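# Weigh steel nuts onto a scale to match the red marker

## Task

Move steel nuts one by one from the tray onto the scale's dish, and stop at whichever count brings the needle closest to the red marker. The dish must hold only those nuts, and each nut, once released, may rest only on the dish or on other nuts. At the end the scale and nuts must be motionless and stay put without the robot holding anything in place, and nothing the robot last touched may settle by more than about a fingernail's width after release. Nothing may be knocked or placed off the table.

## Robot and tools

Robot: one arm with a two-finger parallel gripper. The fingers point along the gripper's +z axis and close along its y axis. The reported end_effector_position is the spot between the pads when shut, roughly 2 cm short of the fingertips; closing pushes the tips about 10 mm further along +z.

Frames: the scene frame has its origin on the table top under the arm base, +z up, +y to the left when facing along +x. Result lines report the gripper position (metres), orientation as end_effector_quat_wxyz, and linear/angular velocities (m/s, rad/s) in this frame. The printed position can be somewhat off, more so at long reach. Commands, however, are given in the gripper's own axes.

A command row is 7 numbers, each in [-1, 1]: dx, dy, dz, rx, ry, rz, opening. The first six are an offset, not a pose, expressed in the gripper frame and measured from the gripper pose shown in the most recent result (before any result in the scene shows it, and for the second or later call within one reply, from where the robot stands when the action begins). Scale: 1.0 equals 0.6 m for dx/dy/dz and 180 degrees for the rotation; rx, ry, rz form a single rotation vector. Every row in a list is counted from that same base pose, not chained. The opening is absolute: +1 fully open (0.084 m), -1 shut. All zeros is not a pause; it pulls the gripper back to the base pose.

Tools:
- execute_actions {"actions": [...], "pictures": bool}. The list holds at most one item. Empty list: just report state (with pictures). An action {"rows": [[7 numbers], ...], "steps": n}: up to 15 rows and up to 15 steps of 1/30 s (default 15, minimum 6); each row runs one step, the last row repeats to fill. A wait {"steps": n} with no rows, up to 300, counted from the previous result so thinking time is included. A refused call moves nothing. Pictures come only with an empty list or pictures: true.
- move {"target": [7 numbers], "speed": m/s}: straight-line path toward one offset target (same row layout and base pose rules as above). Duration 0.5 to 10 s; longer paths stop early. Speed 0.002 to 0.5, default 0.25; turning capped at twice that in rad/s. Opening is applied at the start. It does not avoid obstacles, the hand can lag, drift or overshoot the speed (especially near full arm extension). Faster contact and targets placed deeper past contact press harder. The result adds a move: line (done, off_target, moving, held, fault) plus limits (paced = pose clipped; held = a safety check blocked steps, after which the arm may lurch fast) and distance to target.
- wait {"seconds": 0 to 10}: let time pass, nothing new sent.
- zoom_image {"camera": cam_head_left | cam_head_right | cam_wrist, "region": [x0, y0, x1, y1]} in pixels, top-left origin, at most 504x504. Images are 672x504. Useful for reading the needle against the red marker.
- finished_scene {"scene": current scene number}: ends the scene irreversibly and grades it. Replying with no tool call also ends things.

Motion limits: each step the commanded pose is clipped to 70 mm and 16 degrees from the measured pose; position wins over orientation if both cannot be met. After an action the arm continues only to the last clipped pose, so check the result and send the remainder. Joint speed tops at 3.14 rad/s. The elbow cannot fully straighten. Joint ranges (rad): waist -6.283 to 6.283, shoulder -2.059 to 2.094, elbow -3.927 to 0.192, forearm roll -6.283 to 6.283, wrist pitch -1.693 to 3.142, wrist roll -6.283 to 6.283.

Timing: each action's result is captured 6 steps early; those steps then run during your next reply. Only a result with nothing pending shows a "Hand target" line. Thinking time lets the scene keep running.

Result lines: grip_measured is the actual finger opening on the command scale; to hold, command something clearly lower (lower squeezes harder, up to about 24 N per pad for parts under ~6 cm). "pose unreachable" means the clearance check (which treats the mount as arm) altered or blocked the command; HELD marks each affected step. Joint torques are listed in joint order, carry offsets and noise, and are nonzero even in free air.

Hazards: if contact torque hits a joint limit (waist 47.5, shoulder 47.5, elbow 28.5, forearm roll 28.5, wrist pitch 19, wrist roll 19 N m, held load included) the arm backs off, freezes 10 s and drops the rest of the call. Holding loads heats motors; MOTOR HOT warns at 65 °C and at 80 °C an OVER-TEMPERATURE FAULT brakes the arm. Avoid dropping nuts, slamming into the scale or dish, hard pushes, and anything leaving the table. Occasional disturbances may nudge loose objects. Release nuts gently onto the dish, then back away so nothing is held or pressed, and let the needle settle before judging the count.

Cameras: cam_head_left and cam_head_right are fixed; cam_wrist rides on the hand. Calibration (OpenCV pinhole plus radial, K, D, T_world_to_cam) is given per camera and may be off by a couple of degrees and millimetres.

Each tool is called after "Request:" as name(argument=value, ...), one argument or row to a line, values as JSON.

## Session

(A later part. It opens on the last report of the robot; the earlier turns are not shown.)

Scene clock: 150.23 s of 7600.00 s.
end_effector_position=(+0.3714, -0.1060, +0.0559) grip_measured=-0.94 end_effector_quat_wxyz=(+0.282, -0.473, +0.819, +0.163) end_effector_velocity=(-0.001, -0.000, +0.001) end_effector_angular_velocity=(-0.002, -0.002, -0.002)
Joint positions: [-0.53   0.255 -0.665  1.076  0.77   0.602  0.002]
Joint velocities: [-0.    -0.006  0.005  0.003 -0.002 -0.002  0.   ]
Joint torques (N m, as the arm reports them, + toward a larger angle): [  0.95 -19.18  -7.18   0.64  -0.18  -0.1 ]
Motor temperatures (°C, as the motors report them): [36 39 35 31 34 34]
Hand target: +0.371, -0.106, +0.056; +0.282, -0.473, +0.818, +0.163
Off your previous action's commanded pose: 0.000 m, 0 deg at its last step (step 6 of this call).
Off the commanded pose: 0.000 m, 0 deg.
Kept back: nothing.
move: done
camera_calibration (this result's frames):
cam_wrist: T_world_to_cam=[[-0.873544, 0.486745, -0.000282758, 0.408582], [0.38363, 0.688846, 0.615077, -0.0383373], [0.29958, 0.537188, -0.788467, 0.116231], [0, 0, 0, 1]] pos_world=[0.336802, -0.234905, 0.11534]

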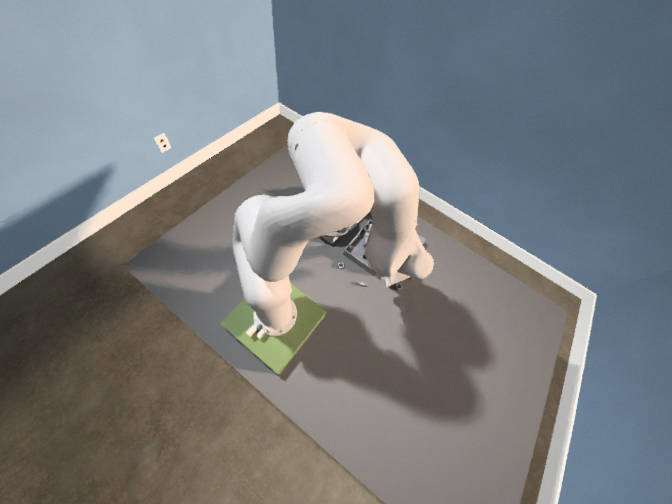

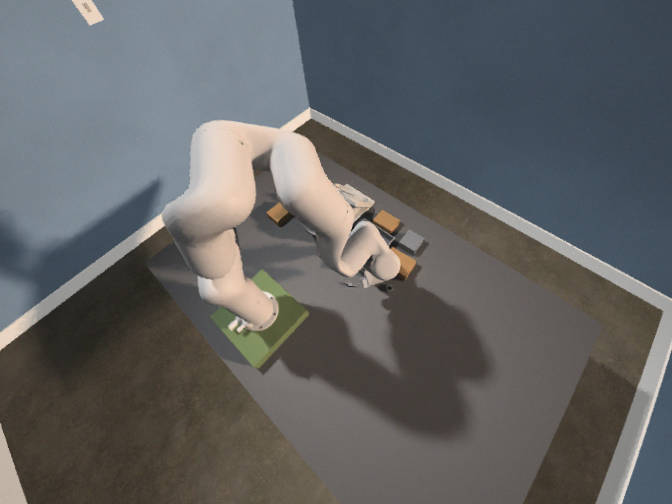

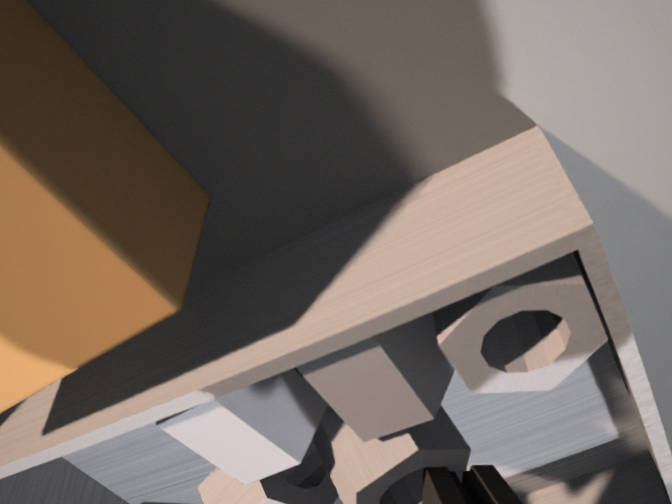

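Request:
move(
  target=[-0.025,-0.015,-0.032,0,0,0,-0.92],
  speed=0.04,
)

Scene clock: 151.43 s of 7600.00 s.
end_effector_position=(+0.3791, -0.1105, +0.0799) grip_measured=-0.94 end_effector_quat_wxyz=(+0.282, -0.473, +0.819, +0.163) end_effector_velocity=(-0.000, +0.000, +0.001) end_effector_angular_velocity=(+0.001, +0.003, -0.000)
Joint positions: [-0.538  0.197 -0.676  1.01   0.809  0.684  0.002]
Joint velocities: [-0.    -0.003 -0.    -0.006  0.003  0.008  0.   ]
Joint torques (N m, as the arm reports them, + toward a larger angle): [  0.77 -18.68  -7.91   0.51  -0.13   0.04]
Motor temperatures (°C, as the motors report them): [36 39 35 31 34 34]
Hand target: +0.379, -0.111, +0.080; +0.282, -0.473, +0.819, +0.163
Off the commanded pose: 0.000 m, 0 deg.
Kept back: nothing.
move: done
camera_calibration (this result's frames):
cam_wrist: T_world_to_cam=[[-0.873503, 0.486818, -0.0000828892, 0.417428], [0.383818, 0.688793, 0.615018, -0.0530455], [0.299459, 0.537189, -0.788513, 0.135359], [0, 0, 0, 1]] pos_world=[0.34445, -0.239387, 0.139391]

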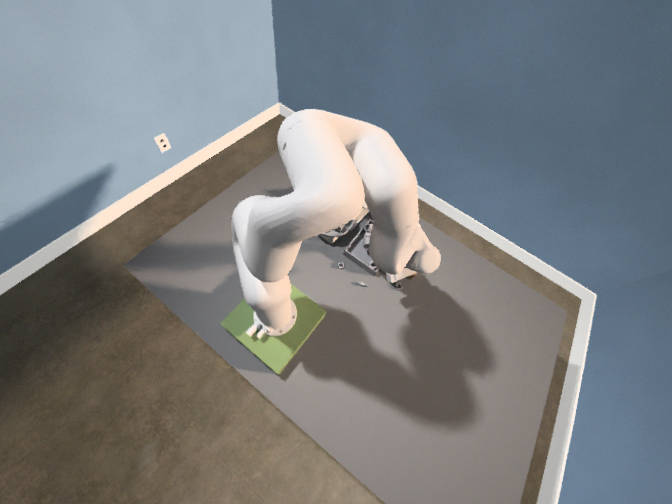

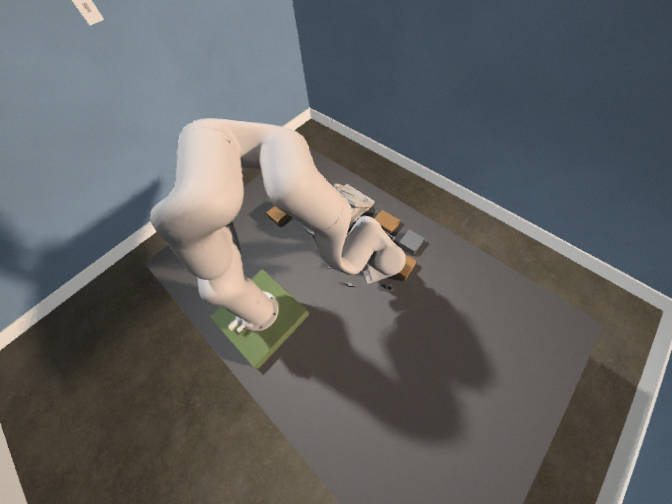

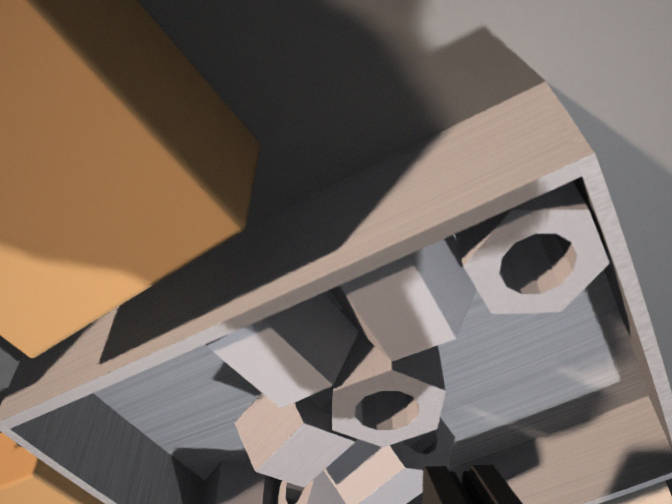

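Request:
move(
  target=[0.0189,-0.0083,0.0357,0,0,0,-0.68],
  speed=0.05,
)

Request:
zoom_image(
  camera="cam_wrist",
  region=[300,354,560,504],
)

Scene clock: 152.73 s of 7600.00 s.
end_effector_position=(+0.3855, -0.1094, +0.0564) grip_measured=-0.70 end_effector_quat_wxyz=(+0.282, -0.473, +0.819, +0.163) end_effector_velocity=(+0.002, -0.000, -0.001) end_effector_angular_velocity=(+0.000, -0.004, -0.001)
Joint positions: [-0.519  0.284 -0.71   1.068  0.774  0.626  0.013]
Joint velocities: [ 0.002  0.006 -0.005  0.007 -0.001 -0.006  0.   ]
Joint torques (N m, as the arm reports them, + toward a larger angle): [  0.77 -20.02  -7.51   0.64  -0.1   -0.08]
Motor temperatures (°C, as the motors report them): [36 39 35 31 34 34]
Hand target: +0.386, -0.109, +0.056; +0.282, -0.473, +0.819, +0.163
Off the commanded pose: 0.000 m, 0 deg.
Kept back: nothing.
move: done
camera_calibration (this result's frames):
cam_wrist: T_world_to_cam=[[-0.873525, 0.486779, -0.000321597, 0.422513], [0.383668, 0.688899, 0.614994, -0.0417422], [0.299587, 0.537089, -0.788532, 0.11417], [0, 0, 0, 1]] pos_world=[0.350887, -0.238233, 0.115833]

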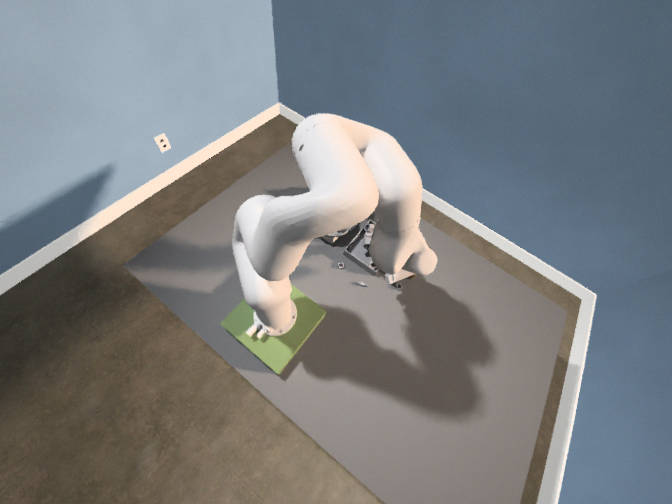

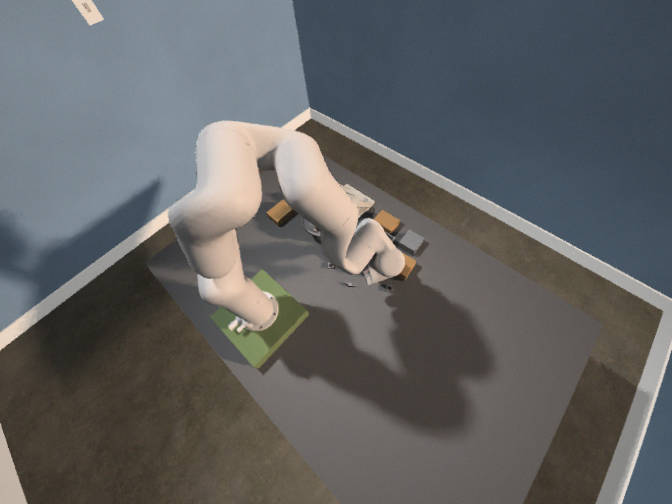

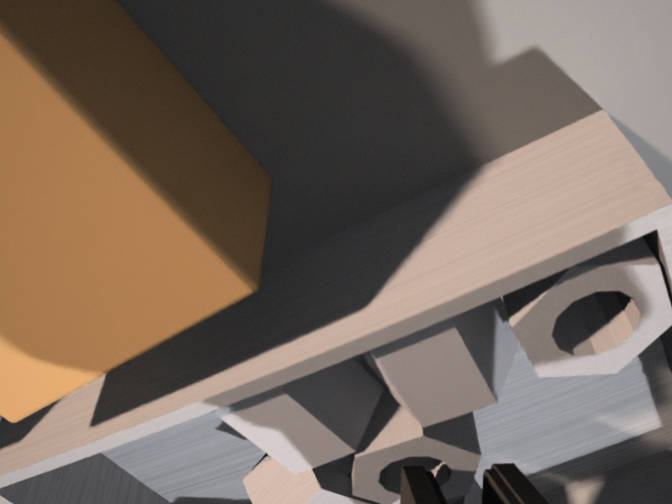

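Region (300, 354, 560, 504) of cam_wrist's 672x504 image, scaled by 1.938, with more detail than that image has; it fills the top 291 rows of this view, and the rest is white.

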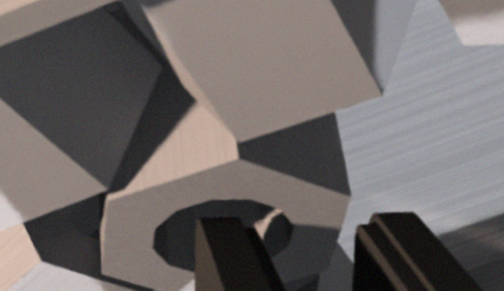

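Request:
move(
  target=[0.0048,0,0.0062,0,0,0,-0.68],
  speed=0.012,
)

Scene clock: 153.67 s of 7600.00 s.
end_effector_position=(+0.3855, -0.1093, +0.0518) grip_measured=-0.70 end_effector_quat_wxyz=(+0.282, -0.473, +0.819, +0.163) end_effector_velocity=(+0.000, +0.000, -0.002) end_effector_angular_velocity=(-0.001, +0.000, +0.002)
Joint positions: [-0.517  0.299 -0.714  1.079  0.769  0.613  0.013]
Joint velocities: [ 0.001  0.005 -0.002  0.002 -0.002 -0.004 -0.   ]
Joint torques (N m, as the arm reports them, + toward a larger angle): [  0.66 -20.59  -7.46   0.38  -0.36   0.07]
Motor temperatures (°C, as the motors report them): [36 39 35 31 34 34]
Hand target: +0.386, -0.109, +0.052; +0.282, -0.473, +0.819, +0.163
Off the commanded pose: 0.000 m, 0 deg.
Kept back: nothing.
move: done
camera_calibration (this result's frames):
cam_wrist: T_world_to_cam=[[-0.873531, 0.486769, -0.000221655, 0.422473], [0.38371, 0.688865, 0.615005, -0.0389702], [0.299518, 0.537141, -0.788523, 0.110571], [0, 0, 0, 1]] pos_world=[0.350878, -0.238194, 0.111249]

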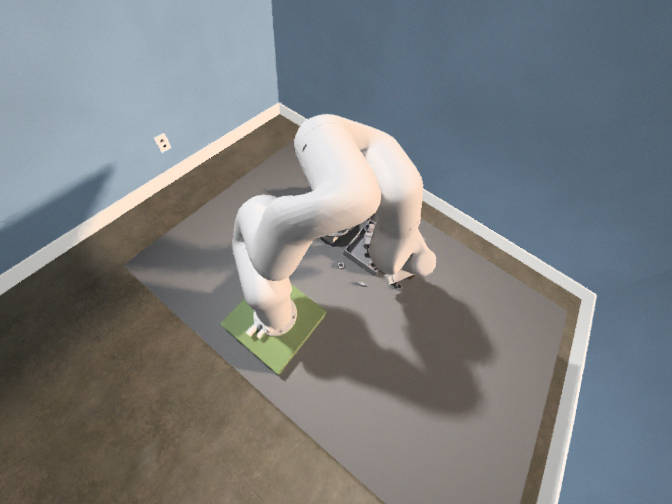

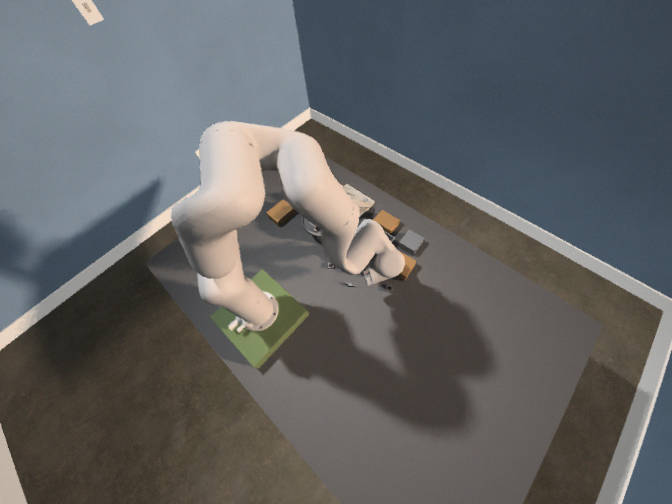

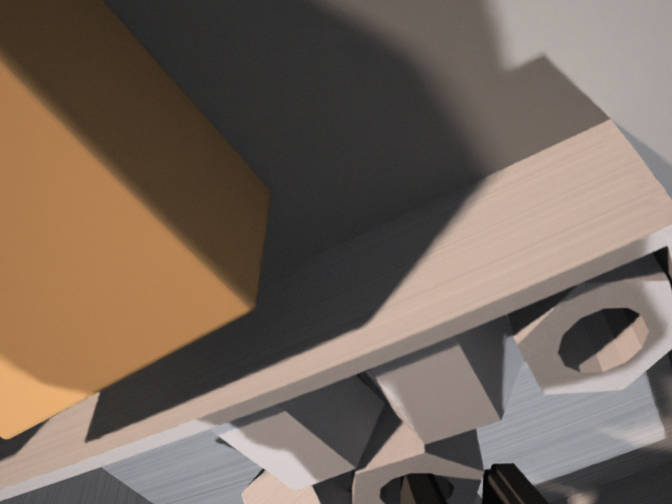

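No contact yet. Close on the rim.

Request:
execute_actions(
  actions=[
    {"rows":[[0,0,0,0,0,0,-0.72],[0,0,0,0,0,0,-0.75],[0,0,0,0,0,0,-0.78],[0,0,0,0,0,0,-0.81],[0,0,0,0,0,0,-0.84],[0,0,0,0,0,0,-0.87],[0,0,0,0,0,0,-0.9],[0,0,0,0,0,0,-0.93]],"steps":15},
  ],
)

Request:
wait(
  seconds=0,
)

Scene clock: 154.13 s of 7600.00 s.
end_effector_position=(+0.3855, -0.1093, +0.0517) grip_measured=-0.90 end_effector_quat_wxyz=(+0.282, -0.473, +0.819, +0.163) end_effector_velocity=(-0.000, -0.000, -0.000) end_effector_angular_velocity=(-0.001, +0.001, -0.002)
Joint positions: [-0.517  0.299 -0.714  1.079  0.769  0.613  0.004]
Joint velocities: [-0.001 -0.     0.001  0.    -0.001  0.    -0.003]
Joint torques (N m, as the arm reports them, + toward a larger angle): [  0.6  -20.53  -7.65   0.69  -0.04   0.01]
Motor temperatures (°C, as the motors report them): [36 39 35 31 34 34]
Steps of this call (steps 1 to 5: nothing new was sent; steps 6 to 14: the first 9 steps of this action). Readings (end_effector_position):
6: (+0.3856, -0.1093, +0.0517)
7: (+0.3856, -0.1093, +0.0517)
9: (+0.3855, -0.1093, +0.0518)
13: (+0.3855, -0.1093, +0.0518)
14: the state above

Scene clock: 154.33 s of 7600.00 s.
end_effector_position=(+0.3855, -0.1093, +0.0518) grip_measured=-0.90 end_effector_quat_wxyz=(+0.282, -0.473, +0.819, +0.163) end_effector_velocity=(+0.000, -0.001, +0.000) end_effector_angular_velocity=(-0.002, -0.001, +0.001)
Joint positions: [-0.517  0.299 -0.714  1.079  0.769  0.613  0.004]
Joint velocities: [-0.    -0.002  0.    -0.001 -0.001 -0.    -0.   ]
Joint torques (N m, as the arm reports them, + toward a larger angle): [  1.13 -20.47  -7.41   0.57  -0.17  -0.05]
Motor temperatures (°C, as the motors report them): [36 39 35 31 34 34]
Hand target: +0.386, -0.109, +0.052; +0.282, -0.473, +0.819, +0.163
Off the commanded pose: 0.000 m, 0 deg.
Kept back: nothing.
Steps of this call (steps 1 to 6: the last 6 steps of your previous action). Readings (end_effector_position):
1: (+0.3855, -0.1093, +0.0517)
2: (+0.3855, -0.1093, +0.0518)
4: (+0.3855, -0.1093, +0.0518)
6: the state above
camera_calibration (this result's frames):
cam_wrist: T_world_to_cam=[[-0.873536, 0.48676, -0.00015981, 0.422447], [0.38374, 0.68886, 0.614993, -0.0389666], [0.299464, 0.537157, -0.788533, 0.110571], [0, 0, 0, 1]] pos_world=[0.350863, -0.238182, 0.111221]

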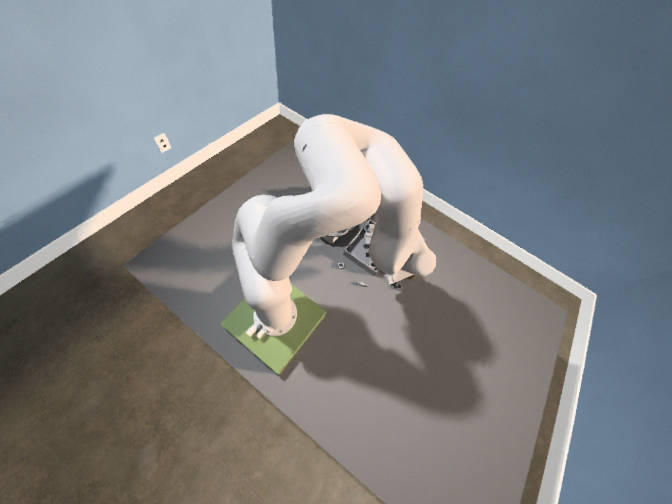

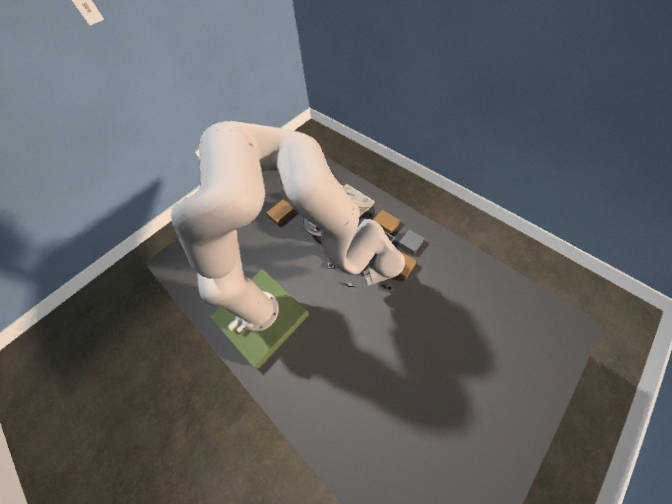

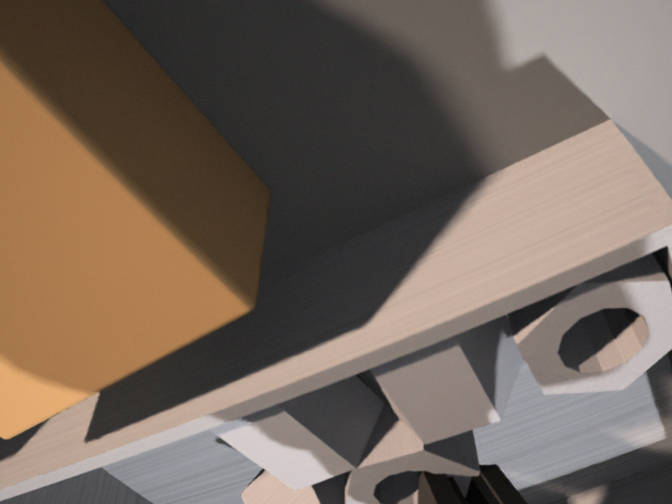

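Request:
move(
  target=[-0.004,0.02,-0.005,0,0,0,-1],
  speed=0.025,
)

Scene clock: 155.90 s of 7600.00 s.
end_effector_position=(+0.3753, -0.1033, +0.0555) grip_measured=-0.90 end_effector_quat_wxyz=(+0.282, -0.473, +0.819, +0.163) end_effector_velocity=(-0.002, +0.001, +0.000) end_effector_angular_velocity=(+0.000, +0.001, +0.000)
Joint positions: [-0.517  0.26  -0.671  1.084  0.766  0.607  0.004]
Joint velocities: [-0.    -0.005  0.006 -0.    -0.    -0.001  0.   ]
Joint torques (N m, as the arm reports them, + toward a larger angle): [  0.83 -19.98  -7.31   0.82  -0.1    0.05]
Motor temperatures (°C, as the motors report them): [36 39 35 31 34 34]
Hand target: +0.375, -0.103, +0.056; +0.282, -0.473, +0.819, +0.163
Off the commanded pose: 0.000 m, 0 deg.
Kept back: nothing.
move: done
camera_calibration (this result's frames):
cam_wrist: T_world_to_cam=[[-0.873543, 0.486747, -0.000169492, 0.410637], [0.383722, 0.688862, 0.615001, -0.0414876], [0.299467, 0.537164, -0.788527, 0.113406], [0, 0, 0, 1]] pos_world=[0.340667, -0.232215, 0.115008]

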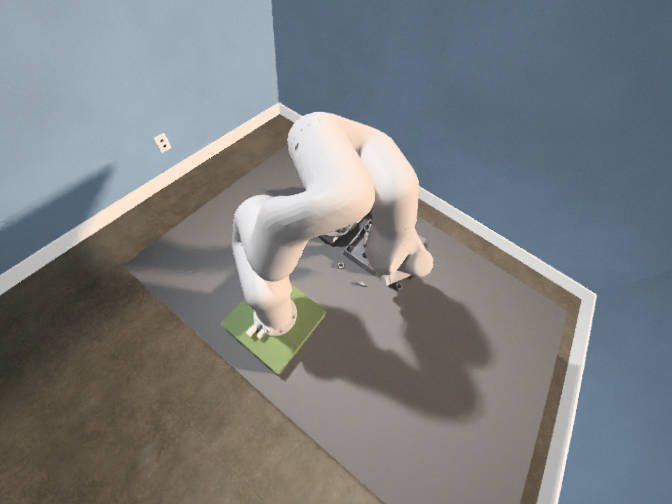

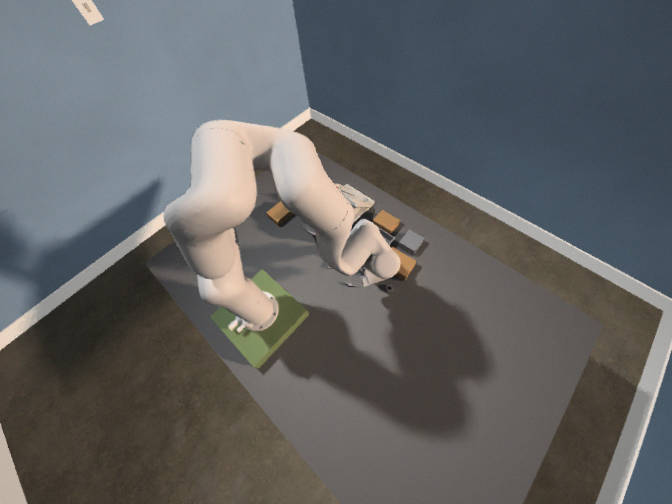

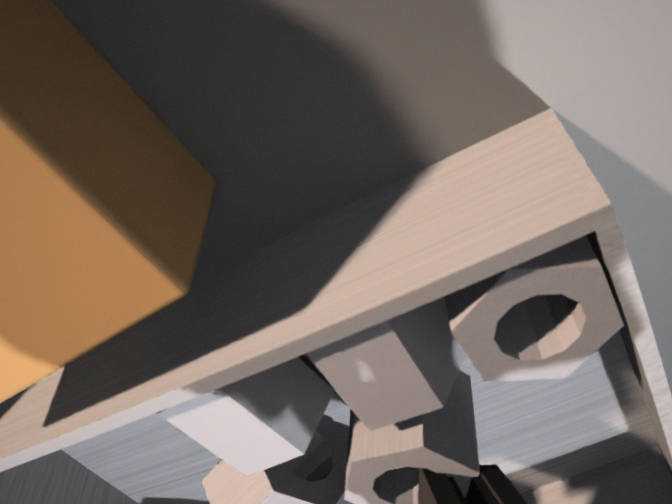

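Request:
move(
  target=[-0.0908,0,-0.1162,0,0,0,-1],
  speed=0.1,
)

Scene clock: 157.70 s of 7600.00 s.
end_effector_position=(+0.3752, -0.1034, +0.1435) grip_measured=-0.90 end_effector_quat_wxyz=(+0.282, -0.473, +0.819, +0.163) end_effector_velocity=(+0.001, -0.000, +0.003) end_effector_angular_velocity=(-0.000, -0.002, -0.001)
Joint positions: [-0.549 -0.01  -0.635  0.887  0.911  0.859  0.004]
Joint velocities: [-0.001 -0.007 -0.001 -0.003  0.005  0.006  0.   ]
Joint torques (N m, as the arm reports them, + toward a larger angle): [  1.18 -16.9   -9.52   0.63  -0.43  -0.11]
Motor temperatures (°C, as the motors report them): [36 39 35 31 34 34]
Hand target: +0.375, -0.104, +0.144; +0.282, -0.473, +0.819, +0.163
Off the commanded pose: 0.001 m, 0 deg.
Kept back: nothing.
move: done
camera_calibration (this result's frames):
cam_wrist: T_world_to_cam=[[-0.873418, 0.486971, 0.00050014, 0.410459], [0.384339, 0.688708, 0.614789, -0.0956707], [0.29904, 0.53716, -0.788692, 0.182987], [0, 0, 0, 1]] pos_world=[0.340552, -0.232286, 0.202932]

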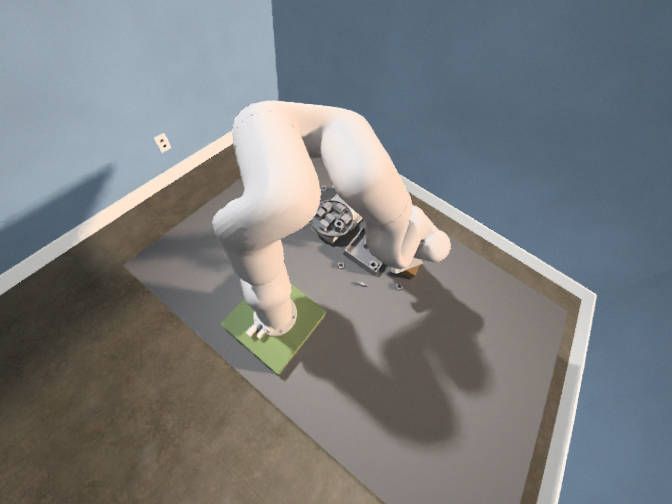

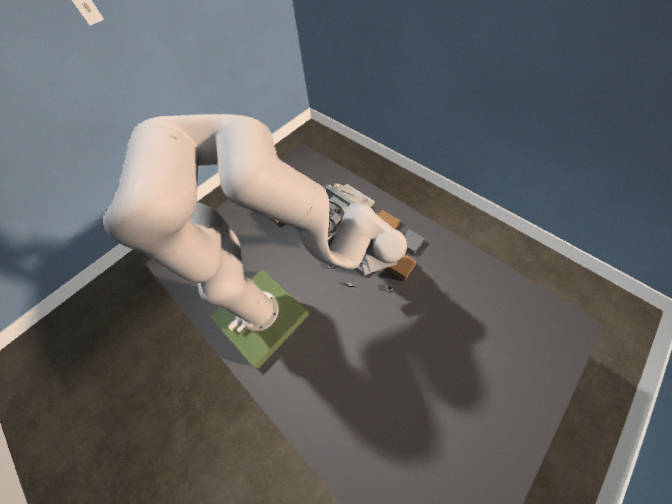

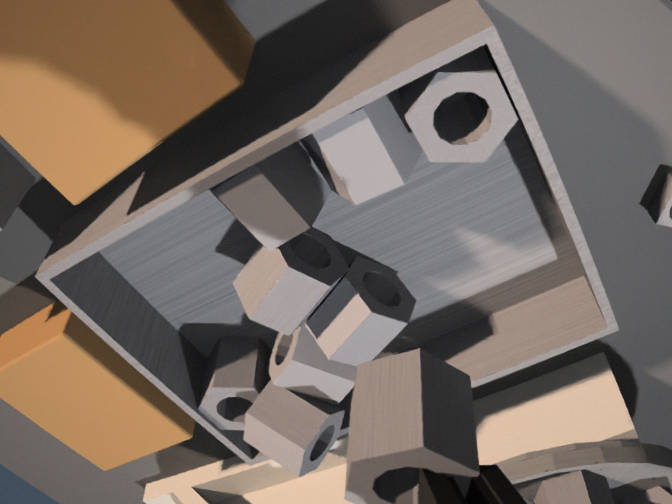

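Request:
move(
  target=[-0.2192,0.125,0.1692,-0.1027,0,-0.1313,-1],
  speed=0.17,
)

Scene clock: 160.00 s of 7600.00 s.
end_effector_position=(+0.3936, +0.0771, +0.1445) grip_measured=-0.90 end_effector_quat_wxyz=(-0.230, +0.669, -0.669, -0.230) end_effector_velocity=(+0.000, +0.002, -0.000) end_effector_angular_velocity=(+0.001, +0.001, +0.004)
Joint positions: [-0.081  0.047 -0.708  0.847  0.946  0.85   0.004]
Joint velocities: [ 0.005  0.003 -0.003  0.001  0.001  0.001 -0.   ]
Joint torques (N m, as the arm reports them, + toward a larger angle): [  0.58 -18.6   -9.47   0.84  -0.31   0.  ]
Motor temperatures (°C, as the motors report them): [36 39 35 31 34 34]
Hand target: +0.394, +0.077, +0.145; -0.230, +0.669, -0.668, -0.231
Off the commanded pose: 0.001 m, 0 deg.
Kept back: nothing.
move: done
camera_calibration (this result's frames):
cam_wrist: T_world_to_cam=[[-0.999898, -0.0142846, 0.000331523, 0.42709], [-0.0110671, 0.78894, 0.61437, -0.079733], [-0.00903755, 0.614304, -0.789018, 0.196747], [0, 0, 0, 1]] pos_world=[0.427942, -0.0518573, 0.204081]

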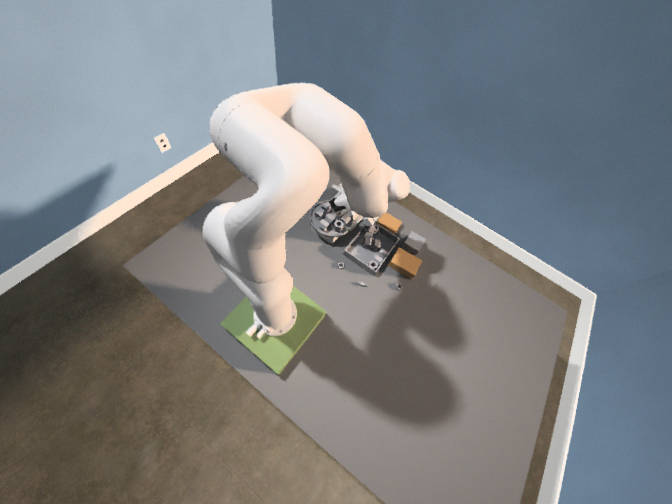

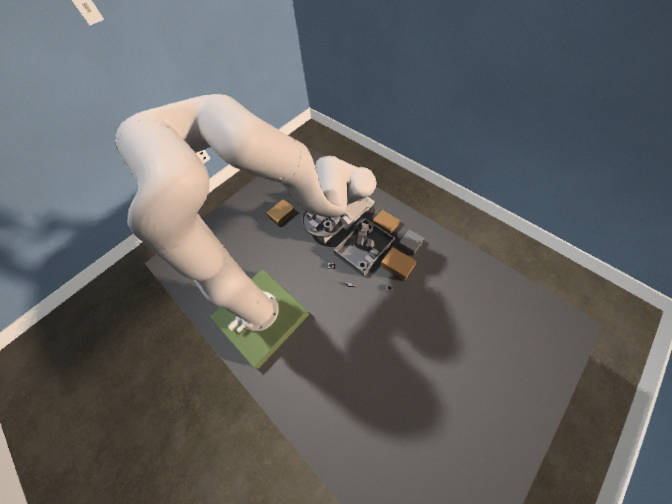

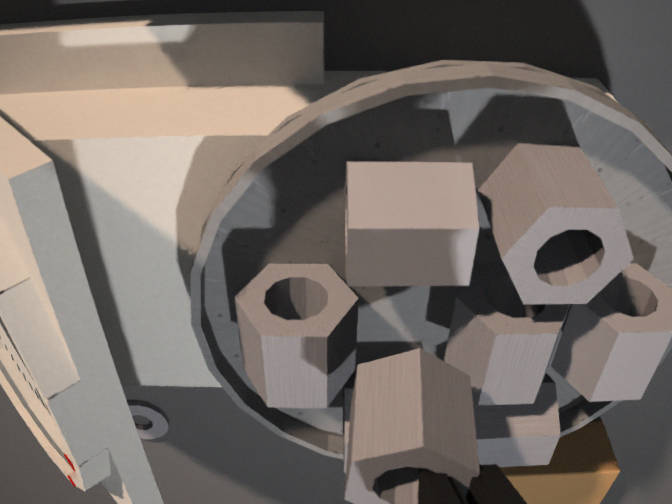

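Request:
zoom_image(
  camera="cam_wrist",
  region=[220,240,672,504],
)

Region (220, 240, 672, 504) of cam_wrist's 672x504 image, scaled by 1.115, with more detail than that image has; it fills the top 294 rows of this view, and the rest is white.

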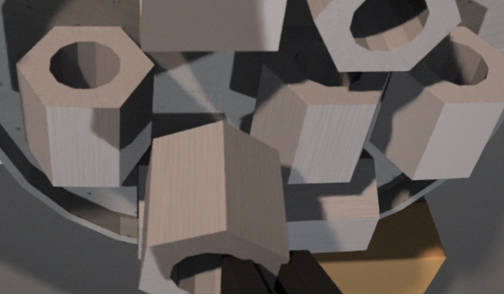

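Request:
move(
  target=[-0.002,0.0795,0.0015,0,0,0,-1],
  speed=0.08,
)

Scene clock: 161.67 s of 7600.00 s.
end_effector_position=(+0.3462, +0.0787, +0.1446) grip_measured=-0.90 end_effector_quat_wxyz=(-0.230, +0.669, -0.669, -0.230) end_effector_velocity=(-0.003, +0.000, -0.001) end_effector_angular_velocity=(-0.001, +0.003, +0.001)
Joint positions: [-0.089 -0.098 -0.541  0.855  0.935  0.826  0.004]
Joint velocities: [-0.    -0.008  0.01  -0.002  0.     0.    -0.   ]
Joint torques (N m, as the arm reports them, + toward a larger angle): [  0.89 -15.29  -9.57   1.    -0.24  -0.06]
Motor temperatures (°C, as the motors report them): [36 39 35 31 34 34]
Hand target: +0.346, +0.079, +0.145; -0.230, +0.669, -0.669, -0.231
Off the commanded pose: 0.000 m, 0 deg.
Kept back: nothing.
move: done
camera_calibration (this result's frames):
cam_wrist: T_world_to_cam=[[-0.999897, -0.0143272, 0.000201016, 0.379757], [-0.0111806, 0.788916, 0.614399, -0.0815704], [-0.00896119, 0.614334, -0.788995, 0.195333], [0, 0, 0, 1]] pos_world=[0.380556, -0.0502066, 0.204157]

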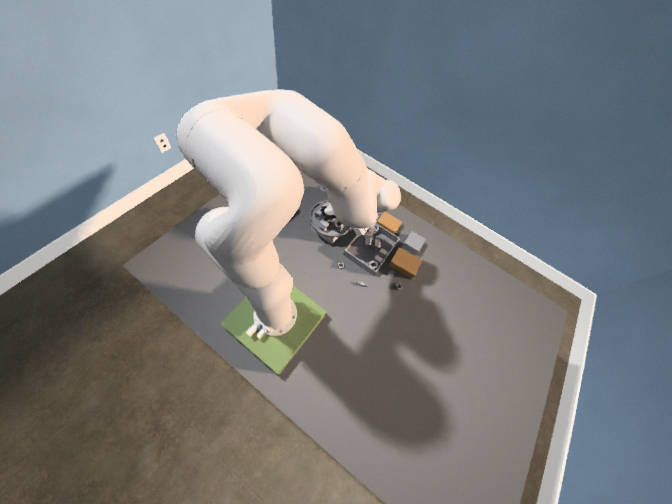

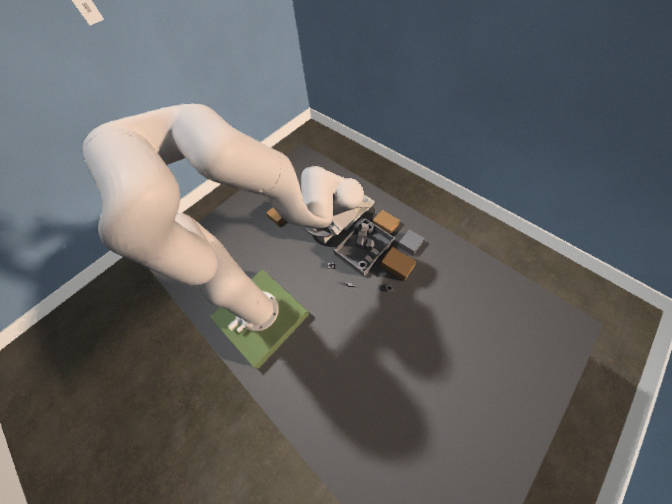

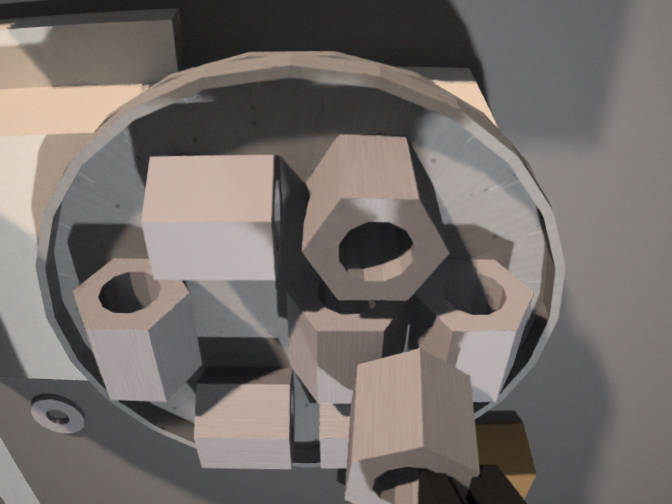

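Request:
move(
  target=[0.0072,0.001,0.0092,0,0,0,-1],
  speed=0.02,
)

Scene clock: 162.60 s of 7600.00 s.
end_effector_position=(+0.3456, +0.0788, +0.1379) grip_measured=-0.90 end_effector_quat_wxyz=(-0.230, +0.669, -0.669, -0.230) end_effector_velocity=(+0.000, +0.000, -0.002) end_effector_angular_velocity=(+0.001, -0.001, -0.000)
Joint positions: [-0.086 -0.08  -0.538  0.868  0.92   0.807  0.004]
Joint velocities: [ 0.     0.007  0.     0.006 -0.004 -0.008  0.   ]
Joint torques (N m, as the arm reports them, + toward a larger angle): [  0.62 -15.53  -9.48   0.69  -0.53  -0.12]
Motor temperatures (°C, as the motors report them): [36 39 35 31 34 34]
Hand target: +0.346, +0.079, +0.138; -0.230, +0.669, -0.669, -0.230
Off the commanded pose: 0.000 m, 0 deg.
Kept back: nothing.
move: done
camera_calibration (this result's frames):
cam_wrist: T_world_to_cam=[[-0.999896, -0.0144268, 0.000080783, 0.379223], [-0.0113319, 0.788837, 0.614498, -0.0774541], [-0.00892894, 0.614433, -0.788918, 0.19], [0, 0, 0, 1]] pos_world=[0.380002, -0.0501726, 0.197459]

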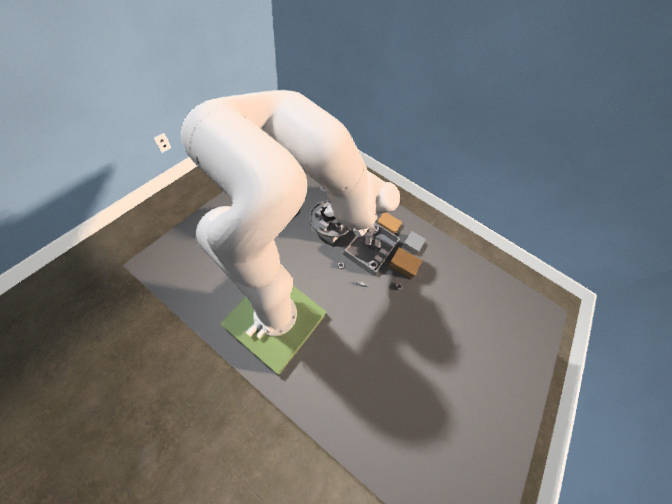

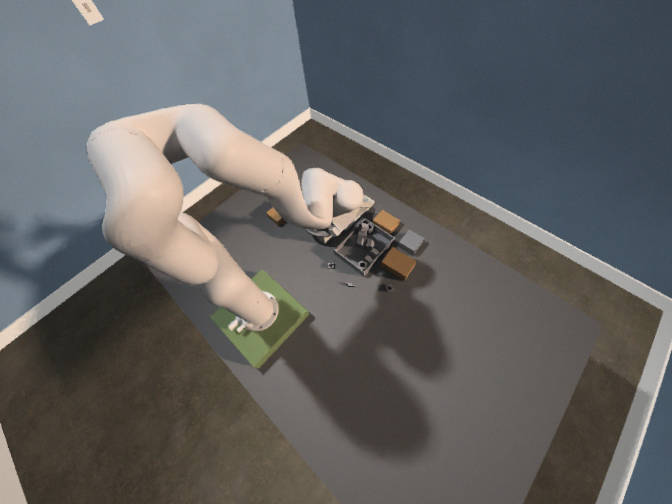

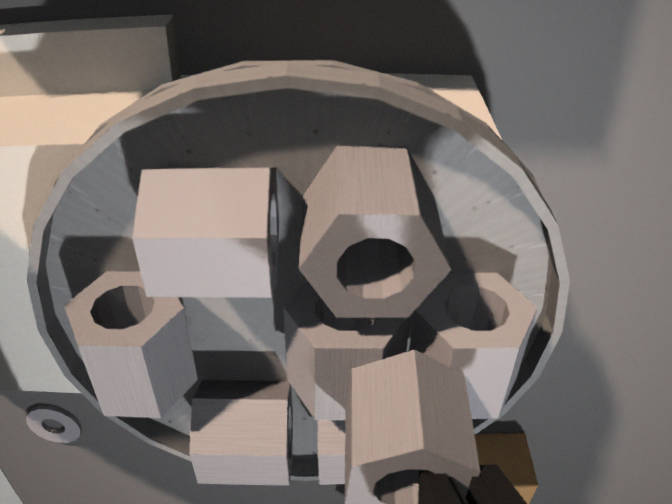

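Request:
execute_actions(
  actions=[
    {"rows":[[0.0005,0,0.0007,0,0,0,-1],[0.001,0,0.0013,0,0,0,-1],[0.0015,0,0.002,0,0,0,-1],[0.002,0,0.0026,0,0,0,-1],[0.002,0,0.0026,0,0,0,-1],[0.002,0,0.0026,0,0,0,-1],[0.002,0,0.0026,0,0,0,-1],[0.002,0,0.0026,0,0,0,-1],[0.002,0,0.0026,0,0,0,-0.95],[0.002,0,0.0026,0,0,0,-0.9],[0.002,0,0.0026,0,0,0,-0.86],[0.002,0,0.0026,0,0,0,-0.82],[0.002,0,0.0026,0,0,0,-0.78],[0.002,0,0.0026,0,0,0,-0.74]],"steps":15},
  ],
)

Request:
move(
  target=[-0.0154,0,-0.0197,0,0,0,-0.74],
  speed=0.06,
)

Scene clock: 163.27 s of 7600.00 s.
end_effector_position=(+0.3458, +0.0788, +0.1364) grip_measured=-0.90 end_effector_quat_wxyz=(-0.230, +0.669, -0.669, -0.230) end_effector_velocity=(+0.000, +0.000, -0.002) end_effector_angular_velocity=(-0.000, -0.002, +0.002)
Joint positions: [-0.086 -0.075 -0.538  0.872  0.917  0.803  0.004]
Joint velocities: [ 0.002  0.007 -0.001  0.005 -0.005 -0.008  0.   ]
Joint torques (N m, as the arm reports them, + toward a larger angle): [  0.58 -14.73  -8.88   0.6   -0.89  -0.15]
Motor temperatures (°C, as the motors report them): [36 39 35 31 34 34]
Steps of this call (steps 1 to 11: nothing new was sent; steps 12 to 20: the first 9 steps of this action). Readings (end_effector_position):
12: (+0.3456, +0.0787, +0.1376)
13: (+0.3456, +0.0787, +0.1376)
15: (+0.3457, +0.0788, +0.1373)
19: (+0.3458, +0.0788, +0.1365)
20: the state above

Scene clock: 164.53 s of 7600.00 s.
end_effector_position=(+0.3456, +0.0787, +0.1507) grip_measured=-0.76 end_effector_quat_wxyz=(-0.230, +0.669, -0.669, -0.230) end_effector_velocity=(-0.001, +0.001, +0.002) end_effector_angular_velocity=(+0.001, +0.002, +0.003)
Joint positions: [-0.092 -0.117 -0.541  0.843  0.949  0.842  0.011]
Joint velocities: [ 0.    -0.006  0.    -0.005  0.007  0.005 -0.   ]
Joint torques (N m, as the arm reports them, + toward a larger angle): [  1.01 -14.79  -9.43   0.67  -0.57  -0.07]
Motor temperatures (°C, as the motors report them): [36 39 35 31 34 34]
Hand target: +0.346, +0.079, +0.151; -0.230, +0.669, -0.669, -0.230
Off your previous action's commanded pose: 0.000 m, 0 deg at its last step (step 6 of this call).
Off the commanded pose: 0.000 m, 0 deg.
Kept back: nothing.
move: done
camera_calibration (this result's frames):
cam_wrist: T_world_to_cam=[[-0.999898, -0.0142771, 0.000272758, 0.379153], [-0.0110971, 0.788923, 0.614392, -0.0853421], [-0.00898692, 0.614326, -0.789001, 0.200127], [0, 0, 0, 1]] pos_world=[0.379966, -0.0502014, 0.21023]

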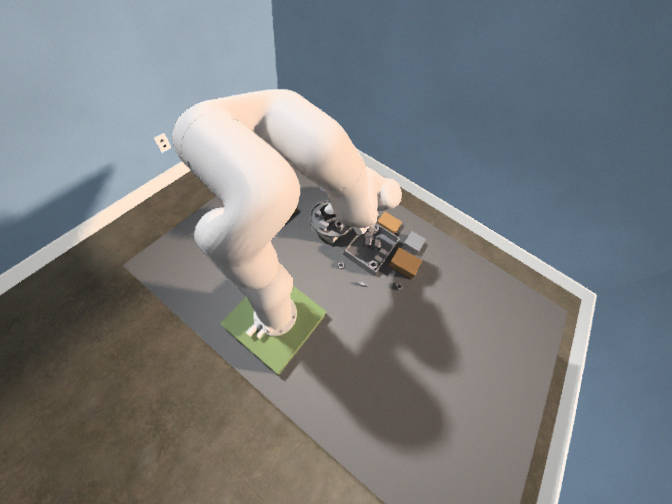

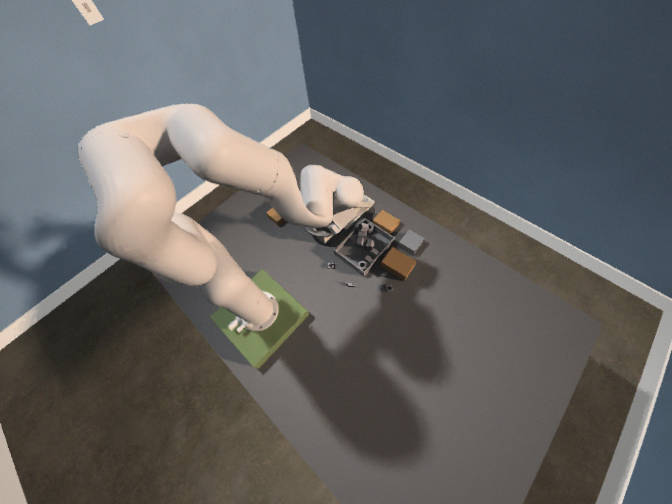

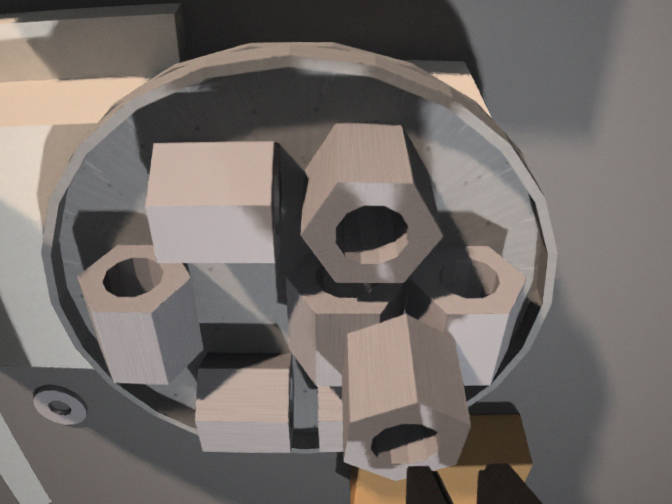

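Request:
execute_actions(
  actions=[],
)

Scene clock: 165.20 s of 7600.00 s.
end_effector_position=(+0.3457, +0.0787, +0.1509) grip_measured=-0.76 end_effector_quat_wxyz=(-0.230, +0.669, -0.669, -0.230) end_effector_velocity=(-0.001, +0.000, -0.000) end_effector_angular_velocity=(+0.000, +0.001, +0.001)
Joint positions: [-0.092 -0.118 -0.541  0.843  0.95   0.843  0.011]
Joint velocities: [-0.    -0.001  0.001 -0.001  0.001  0.    -0.   ]
Joint torques (N m, as the arm reports them, + toward a larger angle): [  0.94 -14.97  -9.18   0.76  -0.35  -0.01]
Motor temperatures (°C, as the motors report them): [36 39 35 31 34 34]
Hand target: +0.346, +0.079, +0.151; -0.230, +0.669, -0.669, -0.230
Off the commanded pose: 0.000 m, 0 deg.
Kept back: nothing.
Steps of this call (steps 1 to 20: nothing new was sent). Readings (end_effector_position):
1: (+0.3456, +0.0787, +0.1507)
2: (+0.3456, +0.0787, +0.1508)
4: (+0.3456, +0.0787, +0.1508)
8: (+0.3457, +0.0787, +0.1509)
20: the state above
camera_calibration (this result's frames):
cam_wrist: T_world_to_cam=[[-0.999898, -0.0142777, 0.000121003, 0.379227], [-0.0111911, 0.788945, 0.614362, -0.0854193], [-0.00886712, 0.614298, -0.789025, 0.200257], [0, 0, 0, 1]] pos_world=[0.380008, -0.0502115, 0.21044]

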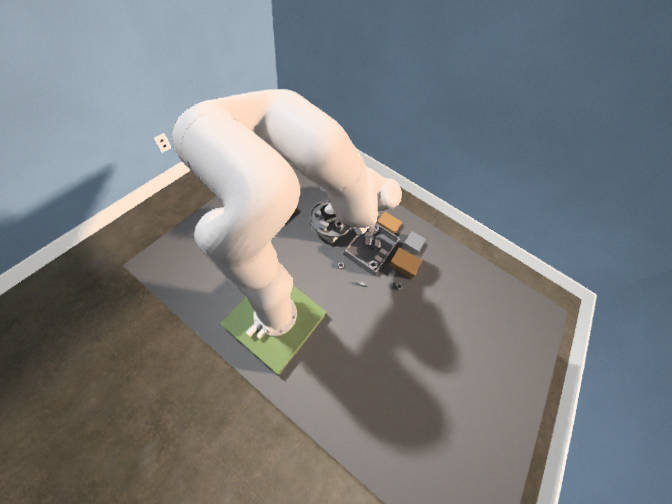

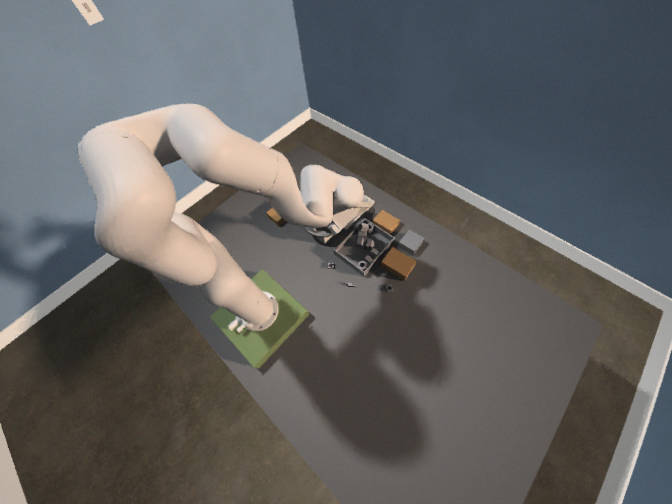

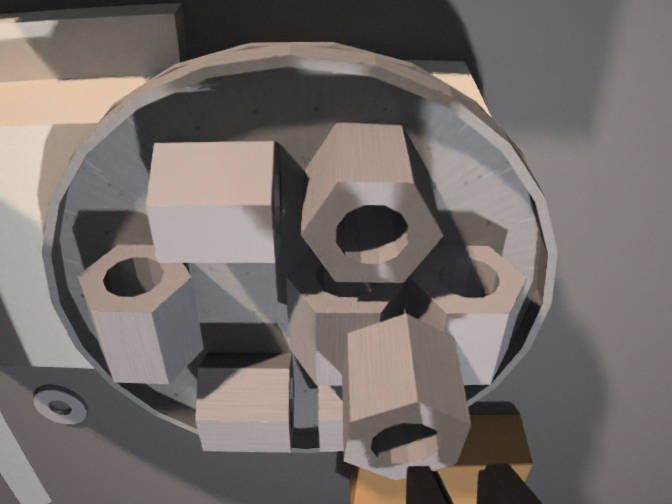

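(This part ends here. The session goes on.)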